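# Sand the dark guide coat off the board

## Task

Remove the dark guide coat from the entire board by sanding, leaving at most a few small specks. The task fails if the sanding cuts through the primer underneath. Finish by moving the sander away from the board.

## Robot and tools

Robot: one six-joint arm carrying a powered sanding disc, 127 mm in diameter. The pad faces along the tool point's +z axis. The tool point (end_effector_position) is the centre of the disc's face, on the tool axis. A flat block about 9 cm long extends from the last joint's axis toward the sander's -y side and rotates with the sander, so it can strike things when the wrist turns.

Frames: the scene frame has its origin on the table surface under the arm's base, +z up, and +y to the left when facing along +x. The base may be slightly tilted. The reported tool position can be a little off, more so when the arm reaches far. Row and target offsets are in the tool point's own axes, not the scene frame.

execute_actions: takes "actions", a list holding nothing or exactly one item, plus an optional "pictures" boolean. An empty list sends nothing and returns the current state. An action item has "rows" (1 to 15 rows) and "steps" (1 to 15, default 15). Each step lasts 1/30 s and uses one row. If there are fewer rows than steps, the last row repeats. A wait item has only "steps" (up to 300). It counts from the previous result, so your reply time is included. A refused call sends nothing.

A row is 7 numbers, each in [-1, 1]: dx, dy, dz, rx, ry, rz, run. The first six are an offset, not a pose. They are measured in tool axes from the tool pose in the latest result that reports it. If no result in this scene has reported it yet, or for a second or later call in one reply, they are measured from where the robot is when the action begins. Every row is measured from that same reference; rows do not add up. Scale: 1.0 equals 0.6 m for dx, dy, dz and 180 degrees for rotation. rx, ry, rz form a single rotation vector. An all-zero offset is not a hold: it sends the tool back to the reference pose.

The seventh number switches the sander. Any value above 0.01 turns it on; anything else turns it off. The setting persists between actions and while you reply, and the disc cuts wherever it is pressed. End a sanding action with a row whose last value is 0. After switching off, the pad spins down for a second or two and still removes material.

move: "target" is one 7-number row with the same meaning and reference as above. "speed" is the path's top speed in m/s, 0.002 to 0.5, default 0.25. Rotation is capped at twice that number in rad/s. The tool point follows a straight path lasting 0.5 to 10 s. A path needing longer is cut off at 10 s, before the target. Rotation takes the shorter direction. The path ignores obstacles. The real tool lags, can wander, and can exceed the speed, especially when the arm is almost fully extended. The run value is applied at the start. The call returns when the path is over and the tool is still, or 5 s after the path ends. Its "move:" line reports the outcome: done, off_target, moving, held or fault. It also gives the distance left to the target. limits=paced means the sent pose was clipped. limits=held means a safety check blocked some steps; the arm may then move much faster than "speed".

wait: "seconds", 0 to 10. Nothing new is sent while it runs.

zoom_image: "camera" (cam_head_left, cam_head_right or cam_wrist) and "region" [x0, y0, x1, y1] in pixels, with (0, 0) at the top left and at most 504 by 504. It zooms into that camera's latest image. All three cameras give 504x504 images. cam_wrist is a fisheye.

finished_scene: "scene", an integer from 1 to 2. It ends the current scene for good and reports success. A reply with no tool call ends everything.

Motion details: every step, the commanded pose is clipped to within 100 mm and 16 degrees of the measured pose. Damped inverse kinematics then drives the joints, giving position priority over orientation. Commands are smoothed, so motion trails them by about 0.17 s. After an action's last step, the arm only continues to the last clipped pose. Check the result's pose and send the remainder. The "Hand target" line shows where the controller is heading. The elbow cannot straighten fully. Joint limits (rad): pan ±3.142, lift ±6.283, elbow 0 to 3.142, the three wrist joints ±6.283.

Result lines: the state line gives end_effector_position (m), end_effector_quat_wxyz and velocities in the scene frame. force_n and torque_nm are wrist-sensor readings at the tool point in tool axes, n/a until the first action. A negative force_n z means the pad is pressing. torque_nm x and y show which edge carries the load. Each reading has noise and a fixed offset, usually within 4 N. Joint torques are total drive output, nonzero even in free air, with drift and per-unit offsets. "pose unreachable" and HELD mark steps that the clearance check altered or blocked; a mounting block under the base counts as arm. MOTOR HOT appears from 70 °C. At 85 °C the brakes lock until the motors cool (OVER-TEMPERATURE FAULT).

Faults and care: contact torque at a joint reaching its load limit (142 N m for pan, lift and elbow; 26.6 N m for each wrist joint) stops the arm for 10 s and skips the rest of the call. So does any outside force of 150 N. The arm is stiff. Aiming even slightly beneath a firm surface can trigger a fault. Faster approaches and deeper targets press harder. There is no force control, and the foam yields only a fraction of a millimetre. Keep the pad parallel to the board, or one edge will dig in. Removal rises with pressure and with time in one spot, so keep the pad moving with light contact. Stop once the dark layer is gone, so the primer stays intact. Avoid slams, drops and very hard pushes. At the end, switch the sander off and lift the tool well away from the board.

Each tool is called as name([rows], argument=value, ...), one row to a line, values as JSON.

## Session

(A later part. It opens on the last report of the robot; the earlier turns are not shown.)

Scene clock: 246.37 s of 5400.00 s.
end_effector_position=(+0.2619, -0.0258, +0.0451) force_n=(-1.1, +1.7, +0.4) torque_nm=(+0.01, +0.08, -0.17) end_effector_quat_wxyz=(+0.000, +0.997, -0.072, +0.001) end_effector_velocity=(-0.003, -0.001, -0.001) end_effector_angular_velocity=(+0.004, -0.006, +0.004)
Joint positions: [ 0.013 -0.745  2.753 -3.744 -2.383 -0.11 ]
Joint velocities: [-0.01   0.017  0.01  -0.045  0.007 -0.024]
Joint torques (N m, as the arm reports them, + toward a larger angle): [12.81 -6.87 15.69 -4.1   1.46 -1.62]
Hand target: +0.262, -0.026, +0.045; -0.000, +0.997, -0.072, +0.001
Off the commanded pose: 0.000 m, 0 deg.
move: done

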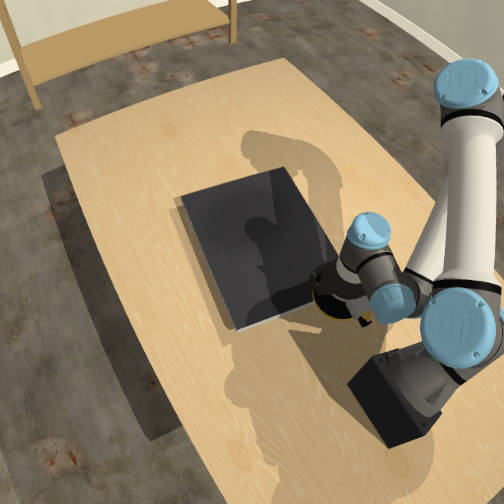

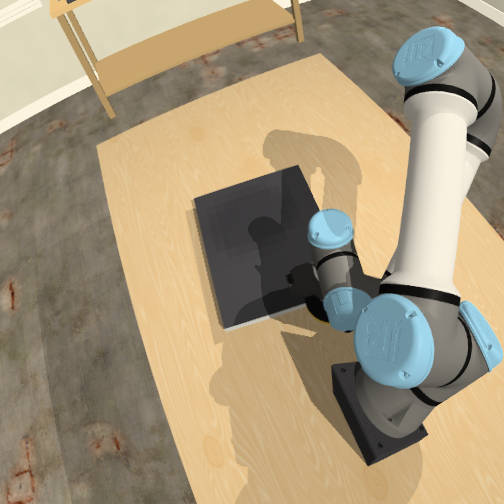

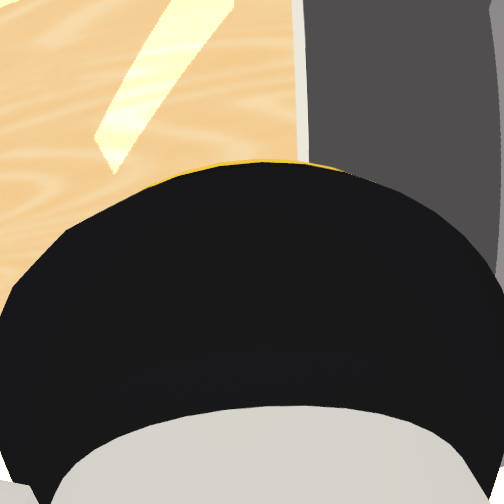

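execute_actions([
  {"rows": [[0, 0, 0.0015, 0, 0, 0, 1], [0, 0, 0.002, 0, 0, 0, 1], [0, 0, 0.002, 0, 0, 0, 1], [0, 0, 0.0025, 0, 0, 0, 1], [0, 0, 0.003, 0, 0, 0, 1], [0, 0, 0.0035, 0, 0, 0, 1], [0, 0, 0.004, 0, 0, 0, 1], [0, 0, 0.00445, 0, 0, 0, 1]], "steps": 15},
], pictures=false)

execute_actions([
  {"steps": 8},
], pictures=false)

move(target=[0.7583, -0.0075, 0.0007, 0, 0, 0, 1], speed=0.055)

move(target=[-0.0016, -0.1667, -0.004, 0, 0, 0, 0], speed=0.12)

Scene clock: 292.63 s of 5400.00 s.
end_effector_position=(+0.2619, -0.0258, +0.0426) force_n=(+5.0, +0.0, -7.1) torque_nm=(+0.06, -0.03, -0.18) end_effector_quat_wxyz=(+0.000, +0.997, -0.073, +0.001) end_effector_velocity=(-0.000, +0.000, -0.001) end_effector_angular_velocity=(+0.001, -0.001, -0.000)
Joint positions: [ 0.006 -0.729  2.751 -3.766 -2.382 -0.12 ]
Joint velocities: [-0.004  0.009 -0.    -0.013  0.002 -0.005]
Joint torques (N m, as the arm reports them, + toward a larger angle): [ 5.38 -2.25 -0.21 -2.66  0.98 -1.28]
Hand target: +0.262, -0.026, +0.042; +0.000, +0.997, -0.072, +0.001
Off the commanded pose: 0.000 m, 0 deg.
Steps of this call (steps 1 to 1373: nothing new was sent; steps 1374 to 1388: all 15 steps of this action). Readings (end_effector_position | what the end effector reports):
1374: (+0.2618, -0.0259, +0.0451) | force_n=(+2.5, -0.4, -1.3) torque_nm=(-0.04, -0.46, -0.50)
1375: (+0.2617, -0.0259, +0.0450) | force_n=(-1.2, +0.9, +1.8) torque_nm=(-0.06, -0.07, -0.38)
1377: (+0.2617, -0.0258, +0.0446) | force_n=(-1.4, -0.1, -5.6) torque_nm=(-0.09, -0.20, -0.33)
1381: (+0.2618, -0.0258, +0.0437) | force_n=(-0.7, -1.0, -2.6) torque_nm=(-0.02, -0.08, -0.07)
1388: the state above

Scene clock: 292.90 s of 5400.00 s.
end_effector_position=(+0.2619, -0.0258, +0.0425) force_n=(+3.4, -0.9, -13.2) torque_nm=(-0.09, +0.36, -0.05) end_effector_quat_wxyz=(+0.000, +0.997, -0.072, +0.001) end_effector_velocity=(+0.000, -0.000, +0.000) end_effector_angular_velocity=(-0.000, -0.001, -0.002)
Joint positions: [ 0.006 -0.728  2.751 -3.767 -2.382 -0.121]
Joint velocities: [-0.001 -0.001 -0.    -0.002  0.    -0.   ]
Joint torques (N m, as the arm reports them, + toward a larger angle): [ 6.03 -3.55 -1.82 -2.75  1.66 -1.5 ]
Hand target: +0.262, -0.026, +0.042; +0.000, +0.997, -0.072, +0.001
Off the commanded pose: 0.000 m, 0 deg.
Steps of this call (steps 1 to 8: nothing new was sent). Readings (end_effector_position | what the end effector reports):
1: (+0.2619, -0.0258, +0.0426) | force_n=(+2.6, -0.4, -8.8) torque_nm=(+0.03, +0.14, -0.22)
2: (+0.2619, -0.0258, +0.0426) | force_n=(-2.8, -1.9, -12.7) torque_nm=(-0.02, +0.56, +0.02)
4: (+0.2619, -0.0258, +0.0425) | force_n=(+0.6, +0.6, -17.7) torque_nm=(+0.26, -0.11, -0.02)
8: the state above

Scene clock: 301.80 s of 5400.00 s.
end_effector_position=(+0.7125, -0.0871, +0.0430) force_n=(-2.0, +4.3, -9.0) torque_nm=(+0.58, -0.41, -0.02) end_effector_quat_wxyz=(+0.000, +0.997, -0.072, +0.001) end_effector_velocity=(+0.003, -0.001, +0.000) end_effector_angular_velocity=(-0.000, -0.000, -0.001)
Joint positions: [ 0.064 -0.653  1.472 -2.502 -2.39  -0.037]
Joint velocities: [ 0.     0.003 -0.01   0.007 -0.     0.001]
Joint torques (N m, as the arm reports them, + toward a larger angle): [ 48.1  -23.65 -17.53  -0.95  -1.67   1.35]
Hand target: +0.713, -0.087, +0.043; +0.000, +0.997, -0.072, +0.001
Off the commanded pose: 0.001 m, 0 deg.
move: done

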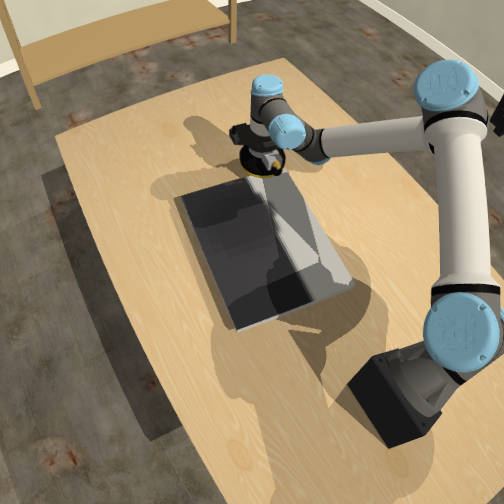

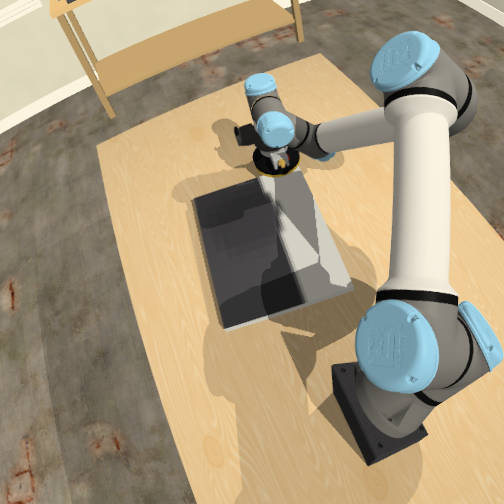

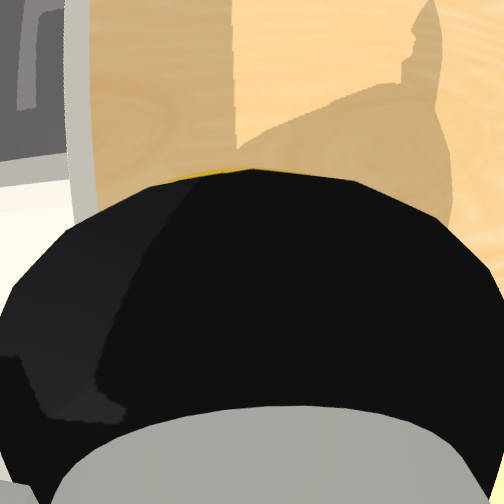

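Scene clock: 303.37 s of 5400.00 s.
end_effector_position=(+0.7261, +0.0118, +0.0454) force_n=(+1.9, +2.0, -0.1) torque_nm=(+0.39, -0.39, -0.02) end_effector_quat_wxyz=(+0.000, +0.997, -0.072, +0.001) end_effector_velocity=(+0.000, +0.002, -0.000) end_effector_angular_velocity=(-0.000, +0.001, +0.000)
Joint positions: [ 0.161 -0.514  1.378 -2.442 -2.396  0.106]
Joint velocities: [ 0.001  0.004 -0.003  0.003 -0.     0.003]
Joint torques (N m, as the arm reports them, + toward a larger angle): [ 53.9  -26.45 -22.56  -0.58  -2.16   1.42]
Hand target: +0.726, +0.012, +0.045; +0.000, +0.997, -0.072, +0.000
Off the commanded pose: 0.000 m, 0 deg.
move: done

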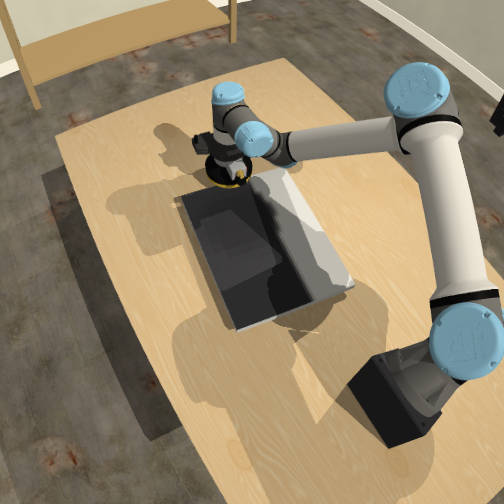

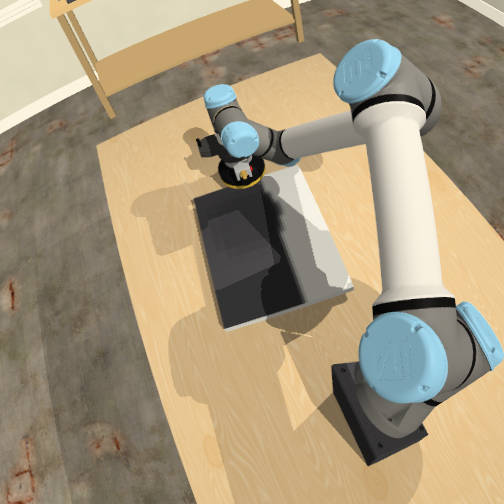

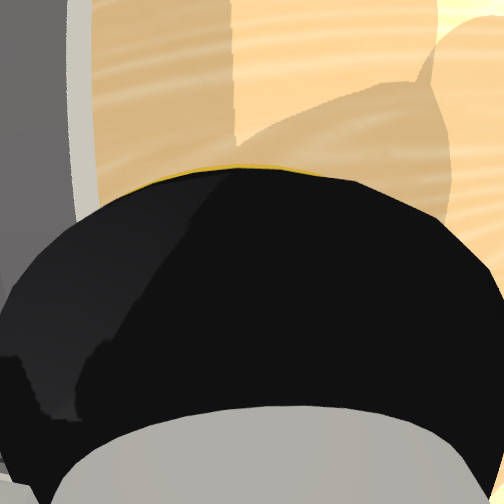

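execute_actions(actions=[], pictures=false)

zoom_image(camera="cam_head_left", region=[170, 155, 370, 340])

zoom_image(camera="cam_head_right", region=[180, 155, 365, 340])

Scene clock: 316.00 s of 5400.00 s.
end_effector_position=(+0.7261, +0.0120, +0.0454) force_n=(-0.1, -0.4, -1.1) torque_nm=(-0.12, -0.21, +0.03) end_effector_quat_wxyz=(+0.000, +0.997, -0.072, +0.000) end_effector_velocity=(+0.000, -0.000, -0.000) end_effector_angular_velocity=(-0.000, +0.000, -0.001)
Joint positions: [ 0.161 -0.514  1.378 -2.442 -2.396  0.107]
Joint velocities: [-0.     0.    -0.001  0.    -0.     0.001]
Joint torques (N m, as the arm reports them, + toward a larger angle): [ 54.09 -28.99 -21.2   -1.49  -1.52   1.52]
Hand target: +0.726, +0.012, +0.045; +0.000, +0.997, -0.072, +0.000
Off the commanded pose: 0.000 m, 0 deg.
Steps of this call (steps 1 to 379: nothing new was sent). Readings (end_effector_position | what the end effector reports):
1: (+0.7261, +0.0119, +0.0454) | force_n=(+3.7, -1.3, -1.9) torque_nm=(-0.20, -0.58, +0.05)
2: (+0.7261, +0.0119, +0.0454) | force_n=(+0.8, +4.0, -0.6) torque_nm=(+0.39, -0.25, -0.03)
4: (+0.7261, +0.0120, +0.0454) | force_n=(+2.9, +1.1, +0.1) torque_nm=(+0.27, -0.46, +0.06)
8: (+0.7261, +0.0120, +0.0454) | force_n=(-1.9, +1.6, -0.9) torque_nm=(+0.06, +0.22, +0.08)
379: the state above

Region (170, 155, 370, 340) of cam_head_left's 504x504 image, scaled by 2.520, with more detail than that image has; it fills the top 466 rows of this view, and the rest is white.

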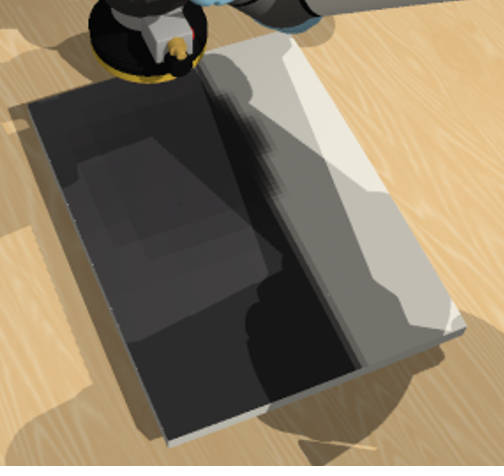

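Region (180, 155, 365, 340) of cam_head_right's 504x504 image, scaled by 2.724, with more detail than that image has.

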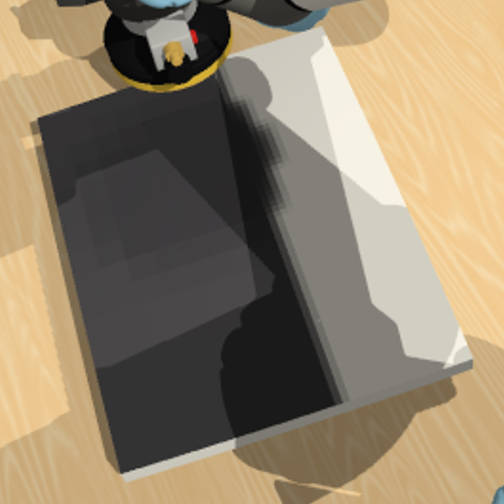

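execute_actions([
  {"rows": [[0, 0.004, 0.001, 0, 0, 0, 1], [0, 0.0083, 0.0015, 0, 0, 0, 1], [0, 0.0083, 0.002, 0, 0, 0, 1], [0, 0.0083, 0.0025, 0, 0, 0, 1], [0, 0.0083, 0.003, 0, 0, 0, 1], [0, 0.0083, 0.00317, 0, 0, 0, 1]], "steps": 15},
], pictures=false)

execute_actions([
  {"steps": 8},
], pictures=false)

move(target=[-0.3917, 0.0038, 0.00083, 0, 0, 0, 1], speed=0.04)

execute_actions([
  {"steps": 6},
], pictures=false)

move(target=[-0.425, -0.0042, 0.00018, 0, 0, 0, 1], speed=0.06)

move(target=[-0.0016, -0.1667, -0.004, 0, 0, 0, 0], speed=0.12)

Scene clock: 357.20 s of 5400.00 s.
end_effector_position=(+0.7254, +0.0072, +0.0436) force_n=(+2.9, -2.2, -5.9) torque_nm=(-0.23, -0.76, -0.22) end_effector_quat_wxyz=(+0.000, +0.997, -0.072, +0.001) end_effector_velocity=(+0.000, -0.001, +0.000) end_effector_angular_velocity=(-0.000, -0.001, -0.002)
Joint positions: [ 0.155 -0.519  1.384 -2.45  -2.396  0.097]
Joint velocities: [-0.001 -0.002  0.001 -0.003  0.    -0.001]
Joint torques (N m, as the arm reports them, + toward a larger angle): [ 23.27 -52.42  -6.83  -2.89   1.76  -1.24]
Hand target: +0.725, +0.007, +0.043; +0.000, +0.997, -0.072, +0.000
Off the commanded pose: 0.000 m, 0 deg.
Steps of this call (steps 1 to 1221: nothing new was sent; steps 1222 to 1236: all 15 steps of this action). Readings (end_effector_position | what the end effector reports):
1222: (+0.7261, +0.0120, +0.0454) | force_n=(-0.5, -0.3, +0.9) torque_nm=(+0.04, -0.14, -0.42)
1223: (+0.7261, +0.0119, +0.0454) | force_n=(-0.4, -1.1, -3.1) torque_nm=(-0.15, -0.07, -0.40)
1225: (+0.7259, +0.0104, +0.0450) | force_n=(-0.3, +4.9, -1.0) torque_nm=(+0.44, -0.08, -0.17)
1229: (+0.7256, +0.0081, +0.0441) | force_n=(+0.4, +0.1, -1.2) torque_nm=(+0.08, -0.57, -0.08)
1236: the state above

Scene clock: 357.47 s of 5400.00 s.
end_effector_position=(+0.7254, +0.0071, +0.0435) force_n=(+0.6, +1.3, -10.2) torque_nm=(+0.11, -0.82, -0.06) end_effector_quat_wxyz=(+0.000, +0.997, -0.072, +0.001) end_effector_velocity=(+0.001, -0.001, +0.000) end_effector_angular_velocity=(-0.000, -0.001, -0.002)
Joint positions: [ 0.155 -0.519  1.384 -2.45  -2.396  0.097]
Joint velocities: [-0.    -0.    -0.002  0.    -0.    -0.   ]
Joint torques (N m, as the arm reports them, + toward a larger angle): [ 25.37 -52.99  -4.55  -2.92   1.23  -1.17]
Hand target: +0.725, +0.007, +0.043; +0.000, +0.997, -0.072, +0.000
Off the commanded pose: 0.000 m, 0 deg.
Steps of this call (steps 1 to 8: nothing new was sent). Readings (end_effector_position | what the end effector reports):
1: (+0.7254, +0.0072, +0.0436) | force_n=(+2.8, -2.7, -4.9) torque_nm=(-0.33, -0.41, -0.04)
2: (+0.7254, +0.0072, +0.0435) | force_n=(+2.6, -3.4, -7.1) torque_nm=(-0.27, -0.63, -0.09)
4: (+0.7254, +0.0071, +0.0435) | force_n=(-2.0, +1.3, -7.6) torque_nm=(+0.46, -0.04, -0.02)
8: the state above

Scene clock: 363.93 s of 5400.00 s.
end_effector_position=(+0.4928, +0.0388, +0.0425) force_n=(-1.4, +6.6, -50.0) torque_nm=(+1.18, -0.81, -0.11) end_effector_quat_wxyz=(+0.000, +0.997, -0.073, +0.000) end_effector_velocity=(-0.003, +0.000, -0.000) end_effector_angular_velocity=(-0.000, +0.002, +0.003)
Joint positions: [ 0.182 -0.724  2.102 -2.934 -2.396  0.137]
Joint velocities: [ 0.    -0.001  0.006 -0.002 -0.    -0.   ]
Joint torques (N m, as the arm reports them, + toward a larger angle): [ 24.13 -21.85   9.67  -0.14   0.31   1.37]
Hand target: +0.493, +0.039, +0.042; +0.000, +0.997, -0.072, +0.000
Off the commanded pose: 0.000 m, 0 deg.
move: done

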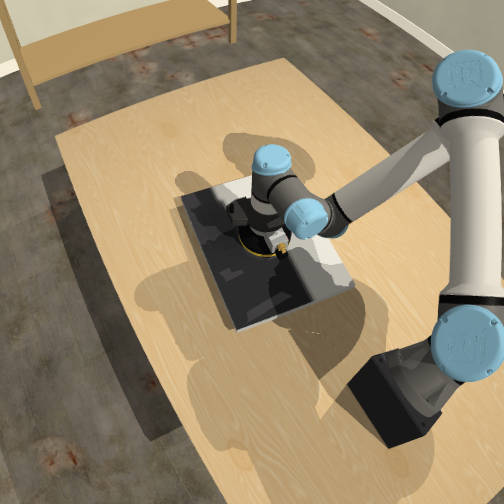

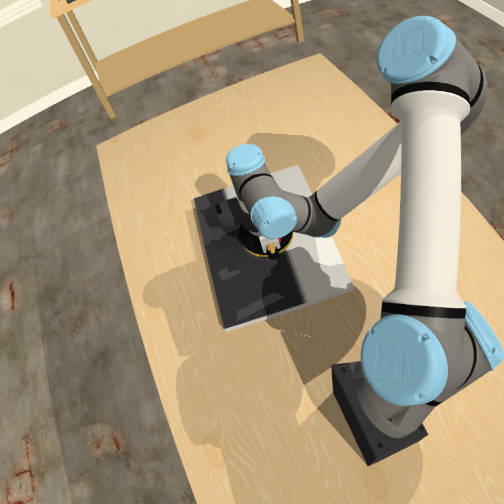

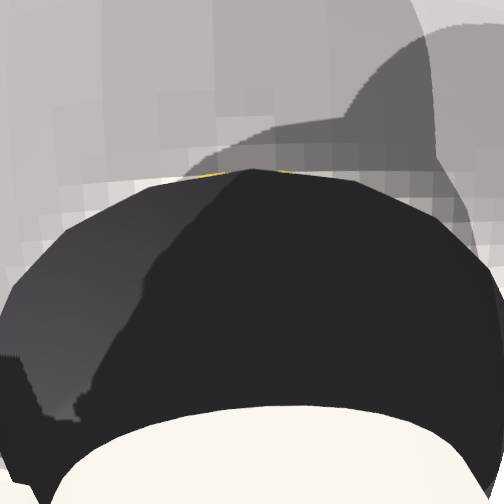

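Scene clock: 364.13 s of 5400.00 s.
end_effector_position=(+0.4926, +0.0388, +0.0425) force_n=(+1.5, -3.2, -50.0) torque_nm=(-0.61, -0.92, +0.18) end_effector_quat_wxyz=(+0.000, +0.997, -0.073, +0.000) end_effector_velocity=(-0.001, +0.000, -0.000) end_effector_angular_velocity=(+0.000, +0.001, +0.001)
Joint positions: [ 0.182 -0.724  2.102 -2.934 -2.396  0.137]
Joint velocities: [-0.     0.001  0.001 -0.     0.     0.   ]
Joint torques (N m, as the arm reports them, + toward a larger angle): [ 23.2  -24.8    6.93   0.    -0.43   0.5 ]
Hand target: +0.493, +0.039, +0.042; +0.000, +0.997, -0.072, +0.000
Off the commanded pose: 0.000 m, 0 deg.
Steps of this call (steps 1 to 6: nothing new was sent). Readings (end_effector_position | what the end effector reports):
1: (+0.4927, +0.0388, +0.0425) | force_n=(+7.4, -6.9, -50.0) torque_nm=(-0.78, +0.17, -0.02)
2: (+0.4927, +0.0388, +0.0425) | force_n=(-2.8, +10.1, -50.0) torque_nm=(+1.22, -0.98, -0.10)
4: (+0.4926, +0.0388, +0.0425) | force_n=(-4.4, +2.2, -50.0) torque_nm=(+0.16, -0.63, +0.00)
6: the state above

Scene clock: 369.03 s of 5400.00 s.
end_effector_position=(+0.2407, +0.0781, +0.0418) force_n=(+1.3, +2.5, -5.2) torque_nm=(+0.33, -0.10, -0.19) end_effector_quat_wxyz=(+0.000, +0.997, -0.073, +0.000) end_effector_velocity=(-0.001, +0.000, +0.000) end_effector_angular_velocity=(+0.000, -0.003, -0.002)
Joint positions: [ 0.283 -0.528  2.666 -3.585 -2.39   0.285]
Joint velocities: [ 0.002  0.006  0.003 -0.011  0.     0.002]
Joint torques (N m, as the arm reports them, + toward a larger angle): [31.24 -3.56 10.95 -3.33  1.11  1.82]
Hand target: +0.241, +0.078, +0.042; +0.000, +0.997, -0.073, +0.000
Off the commanded pose: 0.000 m, 0 deg.
move: done

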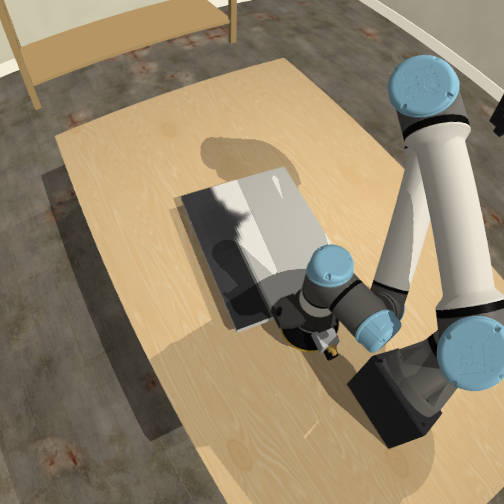

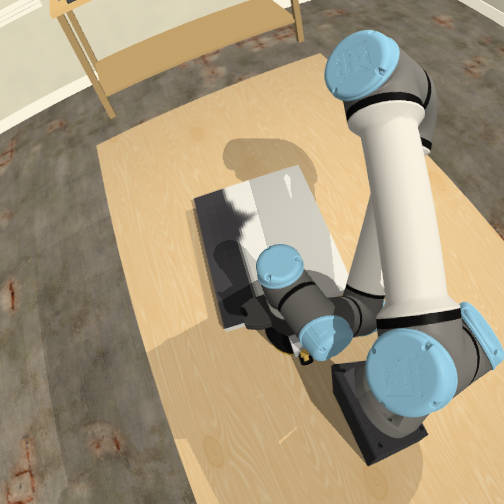

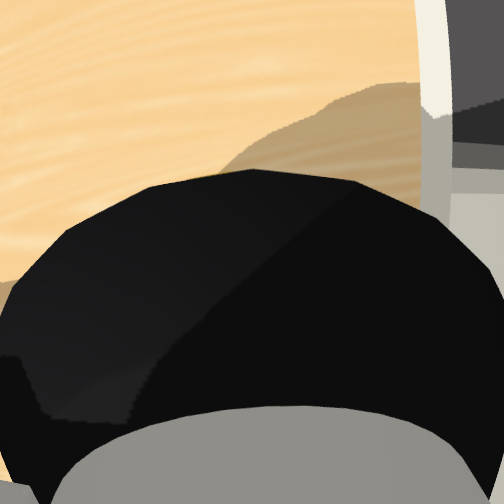

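Scene clock: 370.60 s of 5400.00 s.
end_effector_position=(+0.2540, +0.1769, +0.0442) force_n=(+2.0, +0.5, +1.8) torque_nm=(+0.16, -0.58, -0.07) end_effector_quat_wxyz=(+0.000, +0.997, -0.073, +0.001) end_effector_velocity=(+0.001, +0.002, +0.000) end_effector_angular_velocity=(-0.001, +0.000, -0.002)
Joint positions: [ 0.512 -0.467  2.461 -3.214 -2.335  0.603]
Joint velocities: [ 0.005 -0.    -0.007  0.013  0.001  0.009]
Joint torques (N m, as the arm reports them, + toward a larger angle): [ 31.27 -10.9   -8.8   -0.61   1.45   1.41]
Hand target: +0.254, +0.177, +0.044; +0.001, +0.997, -0.073, +0.000
Off the commanded pose: 0.000 m, 0 deg.
move: done

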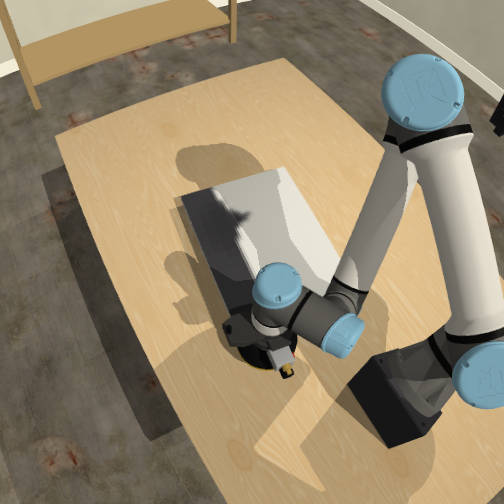

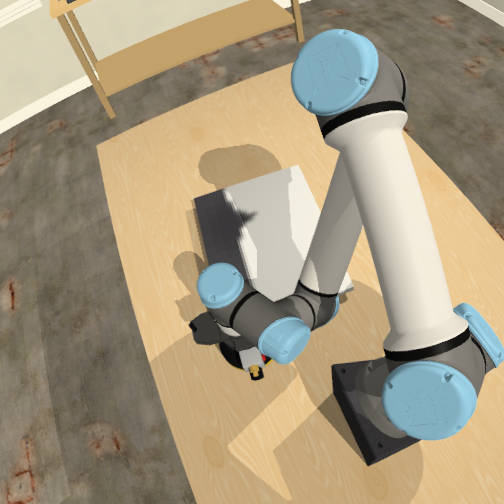

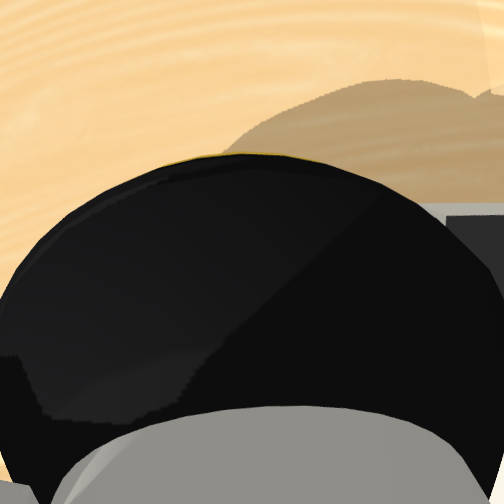

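zoom_image(camera="cam_head_left", region=[170, 155, 370, 340])

zoom_image(camera="cam_head_right", region=[180, 155, 365, 340])

Region (170, 155, 370, 340) of cam_head_left's 504x504 image, scaled by 2.520, with more detail than that image has; it fills the top 466 rows of this view, and the rest is white.

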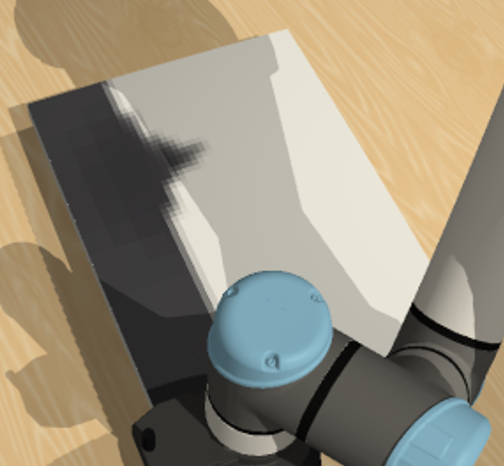

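Region (180, 155, 365, 340) of cam_head_right's 504x504 image, scaled by 2.724, with more detail than that image has.

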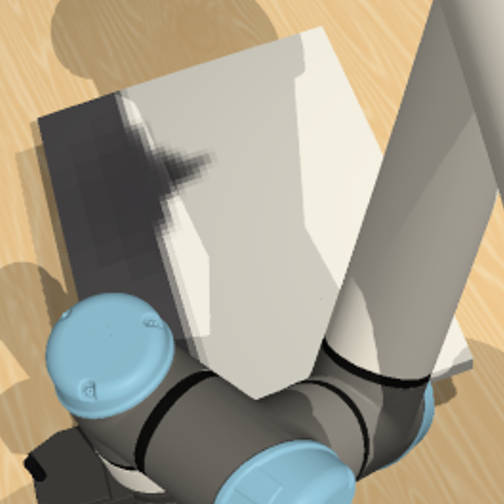

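execute_actions(actions=[], pictures=false)

execute_actions([
  {"rows": [[0, -0.006, 0.0008, 0, 0, 0, 1], [0, -0.0117, 0.0012, 0, 0, 0, 1], [0, -0.0117, 0.0018, 0, 0, 0, 1], [0, -0.0117, 0.0024, 0, 0, 0, 1], [0, -0.0117, 0.00297, 0, 0, 0, 1]], "steps": 15},
], pictures=false)

execute_actions([
  {"steps": 8},
], pictures=false)

move(target=[0.4083, 0.0077, 0.00023, 0, 0, 0, 1], speed=0.065)

execute_actions([
  {"steps": 5},
], pictures=false)

move(target=[0.4083, -0.004, -0.00014, 0, 0, 0, 1], speed=0.047)

execute_actions([
  {"rows": [[0, 0, -0.005, 0, 0, 0, 0]], "steps": 15},
])

Scene clock: 430.60 s of 5400.00 s.
end_effector_position=(+0.2540, +0.1771, +0.0442) force_n=(-0.4, -0.8, +2.3) torque_nm=(-0.11, -0.10, +0.00) end_effector_quat_wxyz=(+0.001, +0.997, -0.073, +0.000) end_effector_velocity=(+0.000, -0.000, +0.000) end_effector_angular_velocity=(+0.000, -0.000, -0.000)
Joint positions: [ 0.513 -0.467  2.461 -3.213 -2.335  0.604]
Joint velocities: [ 0.    -0.001  0.    -0.     0.     0.   ]
Joint torques (N m, as the arm reports them, + toward a larger angle): [ 29.65 -12.34  -7.14  -3.6    0.37   0.58]
Hand target: +0.254, +0.177, +0.044; +0.001, +0.997, -0.073, +0.000
Off the commanded pose: 0.000 m, 0 deg.
Steps of this call (steps 1 to 1800: nothing new was sent). Readings (end_effector_position | what the end effector reports):
1: (+0.2540, +0.1770, +0.0442) | force_n=(+2.9, -1.6, -0.7) torque_nm=(-0.04, -0.45, +0.03)
2: (+0.2540, +0.1770, +0.0442) | force_n=(+0.7, +2.0, -2.3) torque_nm=(+0.51, -0.14, +0.04)
4: (+0.2540, +0.1771, +0.0442) | force_n=(+0.2, +4.5, +4.5) torque_nm=(+0.52, -0.10, +0.05)
8: (+0.2540, +0.1771, +0.0442) | force_n=(+1.9, +0.2, +0.2) torque_nm=(-0.06, -0.43, +0.08)
1800: the state above

Scene clock: 431.10 s of 5400.00 s.
end_effector_position=(+0.2550, +0.1840, +0.0424) force_n=(-3.5, +0.3, -5.4) torque_nm=(-0.05, +0.42, +0.05) end_effector_quat_wxyz=(+0.001, +0.997, -0.073, +0.000) end_effector_velocity=(+0.000, +0.001, -0.001) end_effector_angular_velocity=(-0.000, +0.000, -0.000)
Joint positions: [ 0.522 -0.454  2.445 -3.202 -2.332  0.616]
Joint velocities: [ 0.001  0.003 -0.003  0.001 -0.     0.001]
Joint torques (N m, as the arm reports them, + toward a larger angle): [ 31.11  -9.25 -11.15  -0.89   1.69   1.79]
Hand target: +0.255, +0.184, +0.042; +0.001, +0.997, -0.073, +0.000
Off the commanded pose: 0.000 m, 0 deg.
Steps of this call (steps 1 to 15: all 15 steps of this action). Readings (end_effector_position | what the end effector reports):
1: (+0.2540, +0.1771, +0.0442) | force_n=(+0.5, +0.8, +1.2) torque_nm=(+0.11, -0.23, -0.53)
2: (+0.2541, +0.1775, +0.0441) | force_n=(+0.9, +1.4, -1.2) torque_nm=(+0.24, -0.15, -0.33)
4: (+0.2545, +0.1800, +0.0438) | force_n=(+1.9, +0.4, -2.0) torque_nm=(+0.15, -0.38, -0.34)
8: (+0.2549, +0.1830, +0.0429) | force_n=(-1.0, -0.4, -2.3) torque_nm=(+0.02, +0.12, -0.17)
15: the state above

Scene clock: 431.37 s of 5400.00 s.
end_effector_position=(+0.2550, +0.1841, +0.0424) force_n=(+1.0, +2.2, -5.1) torque_nm=(+0.26, +0.13, -0.17) end_effector_quat_wxyz=(+0.001, +0.997, -0.073, +0.000) end_effector_velocity=(+0.001, +0.000, +0.000) end_effector_angular_velocity=(+0.001, -0.002, -0.001)
Joint positions: [ 0.522 -0.454  2.445 -3.202 -2.332  0.616]
Joint velocities: [ 0.    -0.001 -0.001  0.    -0.    -0.   ]
Joint torques (N m, as the arm reports them, + toward a larger angle): [31.31 -9.74 -9.15 -0.72  1.3   1.53]
Hand target: +0.255, +0.184, +0.042; +0.001, +0.997, -0.073, +0.000
Off the commanded pose: 0.000 m, 0 deg.
Steps of this call (steps 1 to 8: nothing new was sent). Readings (end_effector_position | what the end effector reports):
1: (+0.2550, +0.1840, +0.0424) | force_n=(+0.8, +2.0, -3.3) torque_nm=(+0.10, -0.07, +0.12)
2: (+0.2550, +0.1840, +0.0424) | force_n=(+3.4, +1.5, -7.0) torque_nm=(+0.20, -0.26, +0.00)
4: (+0.2550, +0.1841, +0.0424) | force_n=(+2.2, -2.7, -3.4) torque_nm=(-0.16, -0.13, +0.11)
8: the state above

Scene clock: 435.77 s of 5400.00 s.
end_effector_position=(+0.4966, +0.1442, +0.0428) force_n=(-3.2, +3.7, -43.2) torque_nm=(+0.16, -0.47, -0.11) end_effector_quat_wxyz=(+0.000, +0.997, -0.073, +0.001) end_effector_velocity=(+0.001, -0.000, -0.000) end_effector_angular_velocity=(-0.000, +0.003, +0.004)
Joint positions: [ 0.323 -0.549  1.971 -2.826 -2.384  0.344]
Joint velocities: [-0.001  0.    -0.004  0.007  0.    -0.002]
Joint torques (N m, as the arm reports them, + toward a larger angle): [  4.91  -3.5  -10.2    1.55  -1.1   -1.14]
Hand target: +0.497, +0.144, +0.043; +0.000, +0.997, -0.073, +0.000
Off the commanded pose: 0.000 m, 0 deg.
move: done

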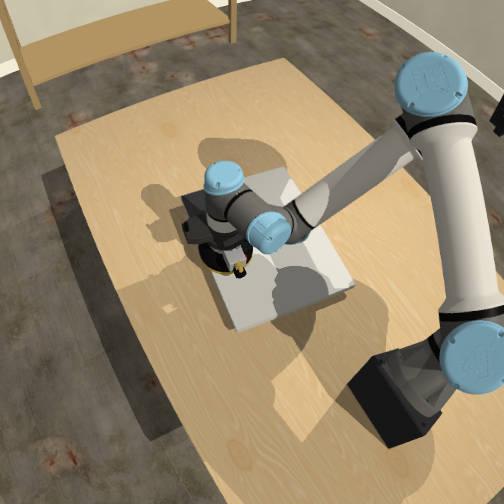

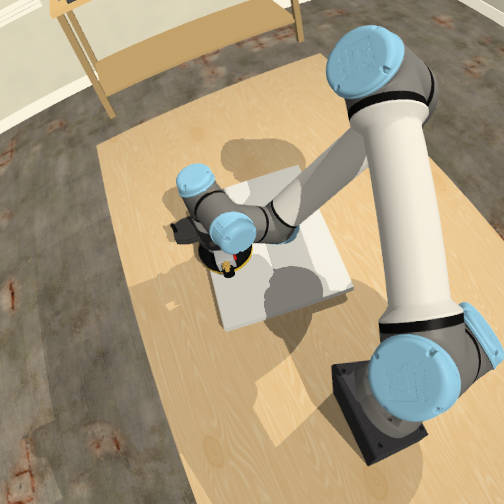

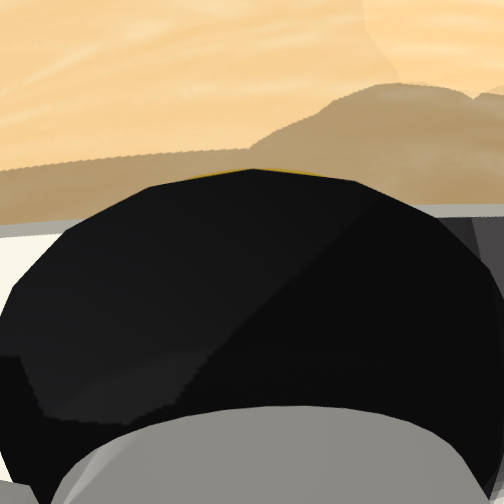

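Scene clock: 435.93 s of 5400.00 s.
end_effector_position=(+0.4968, +0.1442, +0.0428) force_n=(-0.1, +4.0, -46.6) torque_nm=(+0.20, -0.94, +0.00) end_effector_quat_wxyz=(+0.000, +0.997, -0.073, +0.000) end_effector_velocity=(-0.000, -0.000, -0.000) end_effector_angular_velocity=(-0.000, +0.002, +0.002)
Joint positions: [ 0.323 -0.549  1.971 -2.826 -2.384  0.343]
Joint velocities: [-0.001  0.    -0.     0.003 -0.    -0.001]
Joint torques (N m, as the arm reports them, + toward a larger angle): [ 3.47 -2.39 -8.24  1.74 -0.62 -1.43]
Hand target: +0.497, +0.144, +0.043; +0.000, +0.997, -0.073, +0.000
Off the commanded pose: 0.000 m, 0 deg.
Steps of this call (steps 1 to 5: nothing new was sent). Readings (end_effector_position | what the end effector reports):
1: (+0.4967, +0.1442, +0.0428) | force_n=(+3.8, -7.1, -40.8) torque_nm=(-1.04, -0.15, -0.08)
2: (+0.4967, +0.1442, +0.0428) | force_n=(-0.6, +3.0, -38.8) torque_nm=(+0.57, +0.07, -0.22)
4: (+0.4968, +0.1442, +0.0428) | force_n=(+3.2, -2.8, -36.6) torque_nm=(-0.06, +0.35, -0.39)
5: the state above

Scene clock: 441.77 s of 5400.00 s.
end_effector_position=(+0.7394, +0.1112, +0.0433) force_n=(-0.7, +2.5, -5.3) torque_nm=(+0.37, -0.16, -0.08) end_effector_quat_wxyz=(+0.000, +0.997, -0.072, +0.000) end_effector_velocity=(+0.001, -0.000, -0.000) end_effector_angular_velocity=(+0.000, +0.001, +0.001)
Joint positions: [ 0.251 -0.353  1.229 -2.357 -2.393  0.238]
Joint velocities: [-0.001  0.003 -0.007  0.005  0.    -0.001]
Joint torques (N m, as the arm reports them, + toward a larger angle): [ 26.98 -25.46 -20.63  -0.66  -1.33  -0.94]
Hand target: +0.740, +0.111, +0.043; +0.000, +0.997, -0.073, +0.000
Off the commanded pose: 0.000 m, 0 deg.
move: done

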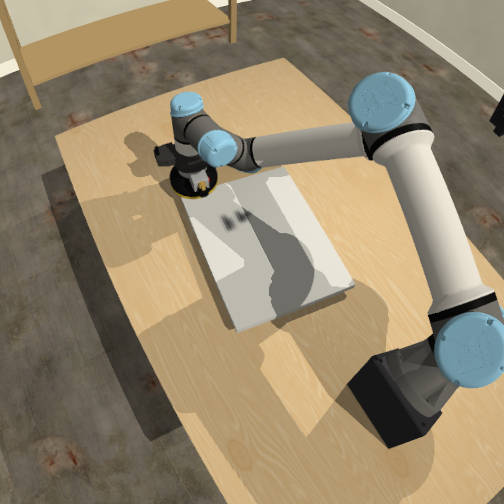

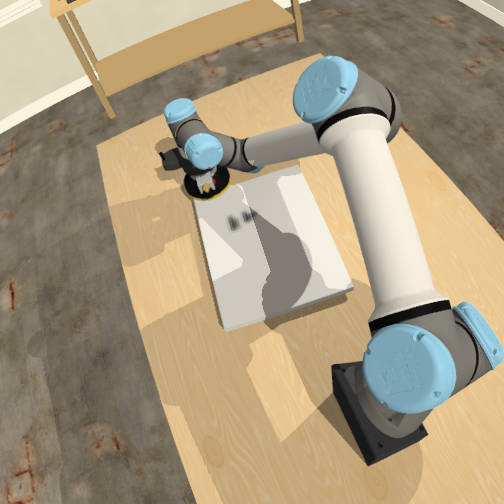

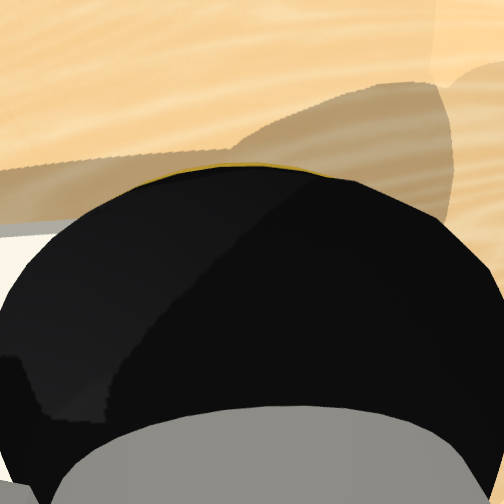

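Scene clock: 442.27 s of 5400.00 s.
end_effector_position=(+0.7394, +0.1112, +0.0462) force_n=(-1.4, +2.1, -2.2) torque_nm=(+0.11, +0.00, +0.13) end_effector_quat_wxyz=(+0.000, +0.997, -0.073, +0.000) end_effector_velocity=(+0.001, -0.000, +0.002) end_effector_angular_velocity=(+0.000, -0.002, -0.000)
Joint positions: [ 0.253 -0.357  1.228 -2.351 -2.393  0.242]
Joint velocities: [ 0.001 -0.002 -0.001  0.001  0.     0.   ]
Joint torques (N m, as the arm reports them, + toward a larger angle): [ 54.87 -57.26 -10.56  -0.92   1.53   1.83]
Hand target: +0.739, +0.111, +0.046; +0.000, +0.997, -0.072, +0.000
Off the commanded pose: 0.000 m, 0 deg.
Steps of this call (steps 1 to 15: all 15 steps of this action). Readings (end_effector_position | what the end effector reports):
1: (+0.7394, +0.1112, +0.0433) | force_n=(+1.9, +3.4, -9.5) torque_nm=(+0.42, -0.92, +0.03)
2: (+0.7394, +0.1112, +0.0434) | force_n=(+2.9, -0.4, -7.0) torque_nm=(+0.06, -1.07, +0.22)
4: (+0.7393, +0.1112, +0.0443) | force_n=(+0.3, -2.3, -1.1) torque_nm=(-0.24, -0.26, +0.08)
8: (+0.7393, +0.1112, +0.0456) | force_n=(+3.4, -1.4, +0.7) torque_nm=(-0.01, -0.69, +0.15)
15: the state above

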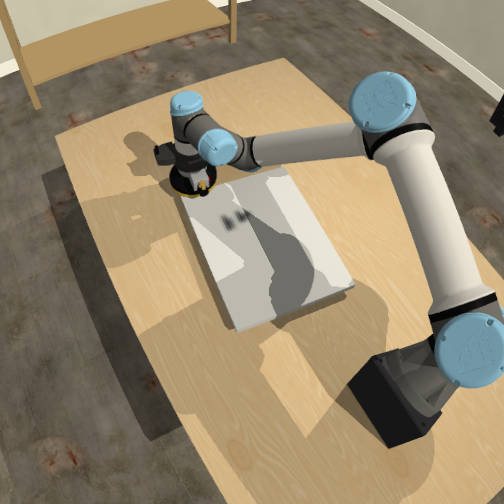

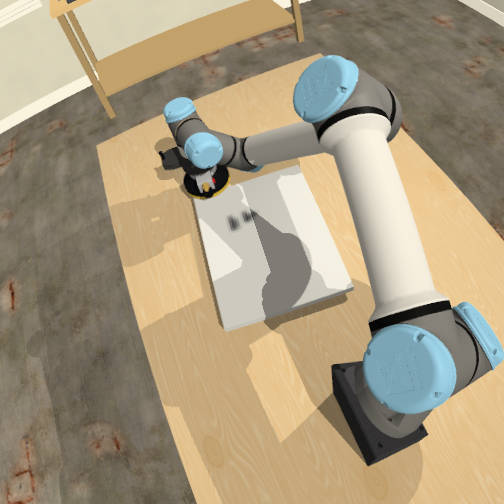

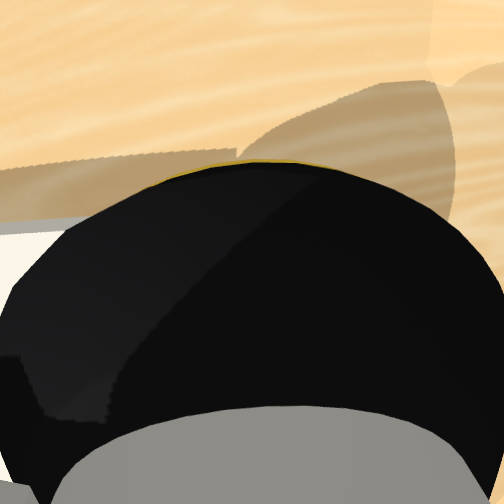

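zoom_image(camera="cam_head_left", region=[170, 155, 370, 340])

zoom_image(camera="cam_head_right", region=[180, 155, 365, 340])

Region (170, 155, 370, 340) of cam_head_left's 504x504 image, scaled by 2.520, with more detail than that image has; it fills the top 466 rows of this view, and the rest is white.

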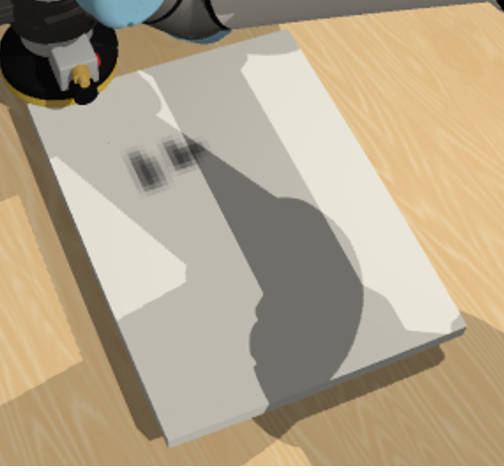

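Region (180, 155, 365, 340) of cam_head_right's 504x504 image, scaled by 2.724, with more detail than that image has.

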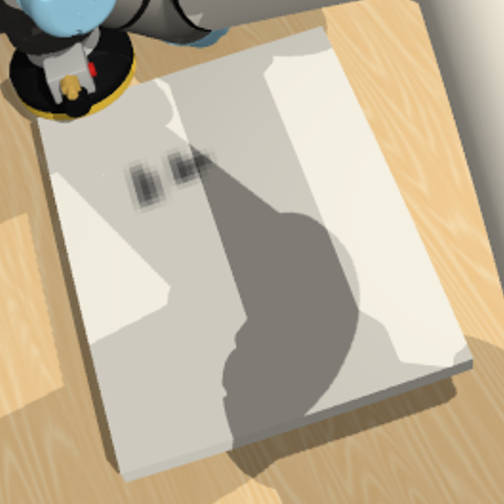

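move(target=[-0.2657, 0.0993, 0.001, 0, 0, 0, 0], speed=0.2)

execute_actions([
  {"steps": 8},
], pictures=false)

Scene clock: 455.50 s of 5400.00 s.
end_effector_position=(+0.5733, +0.0753, +0.0454) force_n=(+3.1, +0.1, +0.2) torque_nm=(+0.10, -0.48, +0.03) end_effector_quat_wxyz=(+0.000, +0.997, -0.073, +0.000) end_effector_velocity=(-0.001, -0.001, +0.000) end_effector_angular_velocity=(+0.001, -0.003, -0.002)
Joint positions: [ 0.229 -0.611  1.837 -2.73  -2.395  0.207]
Joint velocities: [-0.001 -0.003  0.005 -0.008  0.001 -0.003]
Joint torques (N m, as the arm reports them, + toward a larger angle): [ 21.6  -49.89  -2.29  -3.55   1.39  -1.1 ]
Hand target: +0.573, +0.075, +0.045; +0.000, +0.997, -0.073, +0.000
Off the commanded pose: 0.000 m, 0 deg.
move: done

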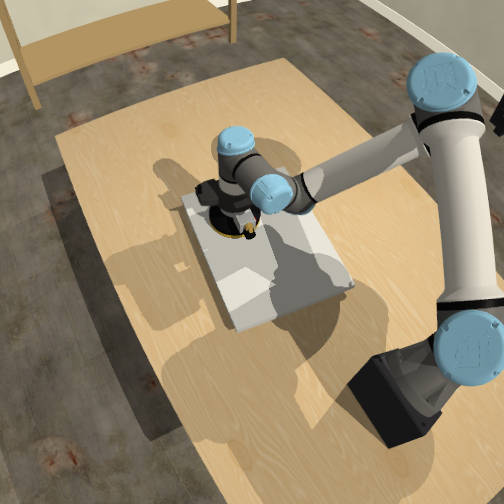

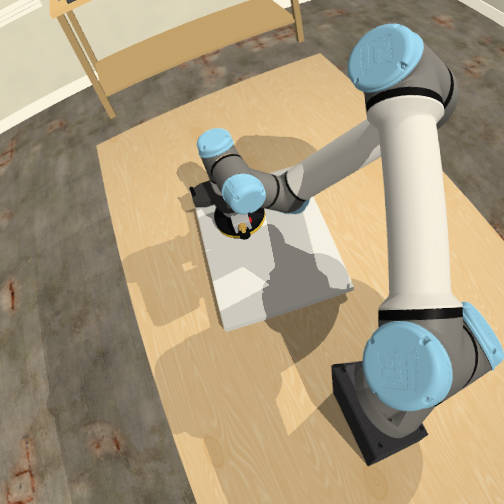

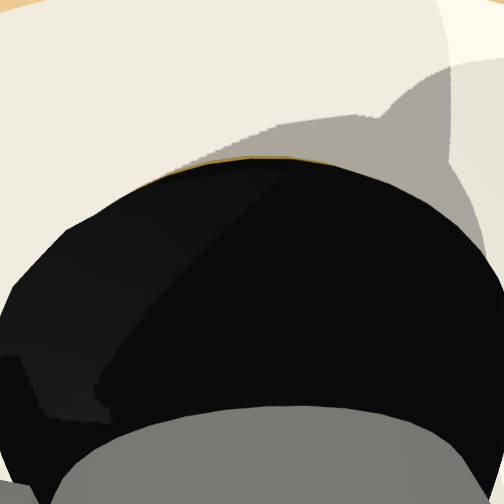

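Scene clock: 455.77 s of 5400.00 s.
end_effector_position=(+0.5731, +0.0752, +0.0454) force_n=(+0.8, +2.1, +0.8) torque_nm=(+0.10, -0.22, -0.02) end_effector_quat_wxyz=(+0.000, +0.997, -0.073, +0.000) end_effector_velocity=(+0.000, -0.000, +0.000) end_effector_angular_velocity=(-0.000, -0.001, -0.000)
Joint positions: [ 0.229 -0.612  1.838 -2.731 -2.394  0.207]
Joint velocities: [ 0.    -0.001 -0.    -0.001 -0.    -0.   ]
Joint torques (N m, as the arm reports them, + toward a larger angle): [ 20.93 -49.21  -2.29  -3.74   1.48  -1.46]
Hand target: +0.573, +0.075, +0.045; +0.000, +0.997, -0.073, +0.000
Off the commanded pose: 0.000 m, 0 deg.
Steps of this call (steps 1 to 8: nothing new was sent). Readings (end_effector_position | what the end effector reports):
1: (+0.5732, +0.0753, +0.0454) | force_n=(+2.1, -0.8, +1.3) torque_nm=(+0.04, -0.26, -0.14)
2: (+0.5732, +0.0753, +0.0454) | force_n=(+4.0, -0.5, -2.0) torque_nm=(+0.02, -0.47, +0.11)
4: (+0.5731, +0.0753, +0.0454) | force_n=(+3.2, +0.1, +1.6) torque_nm=(+0.06, -0.48, +0.00)
8: the state above


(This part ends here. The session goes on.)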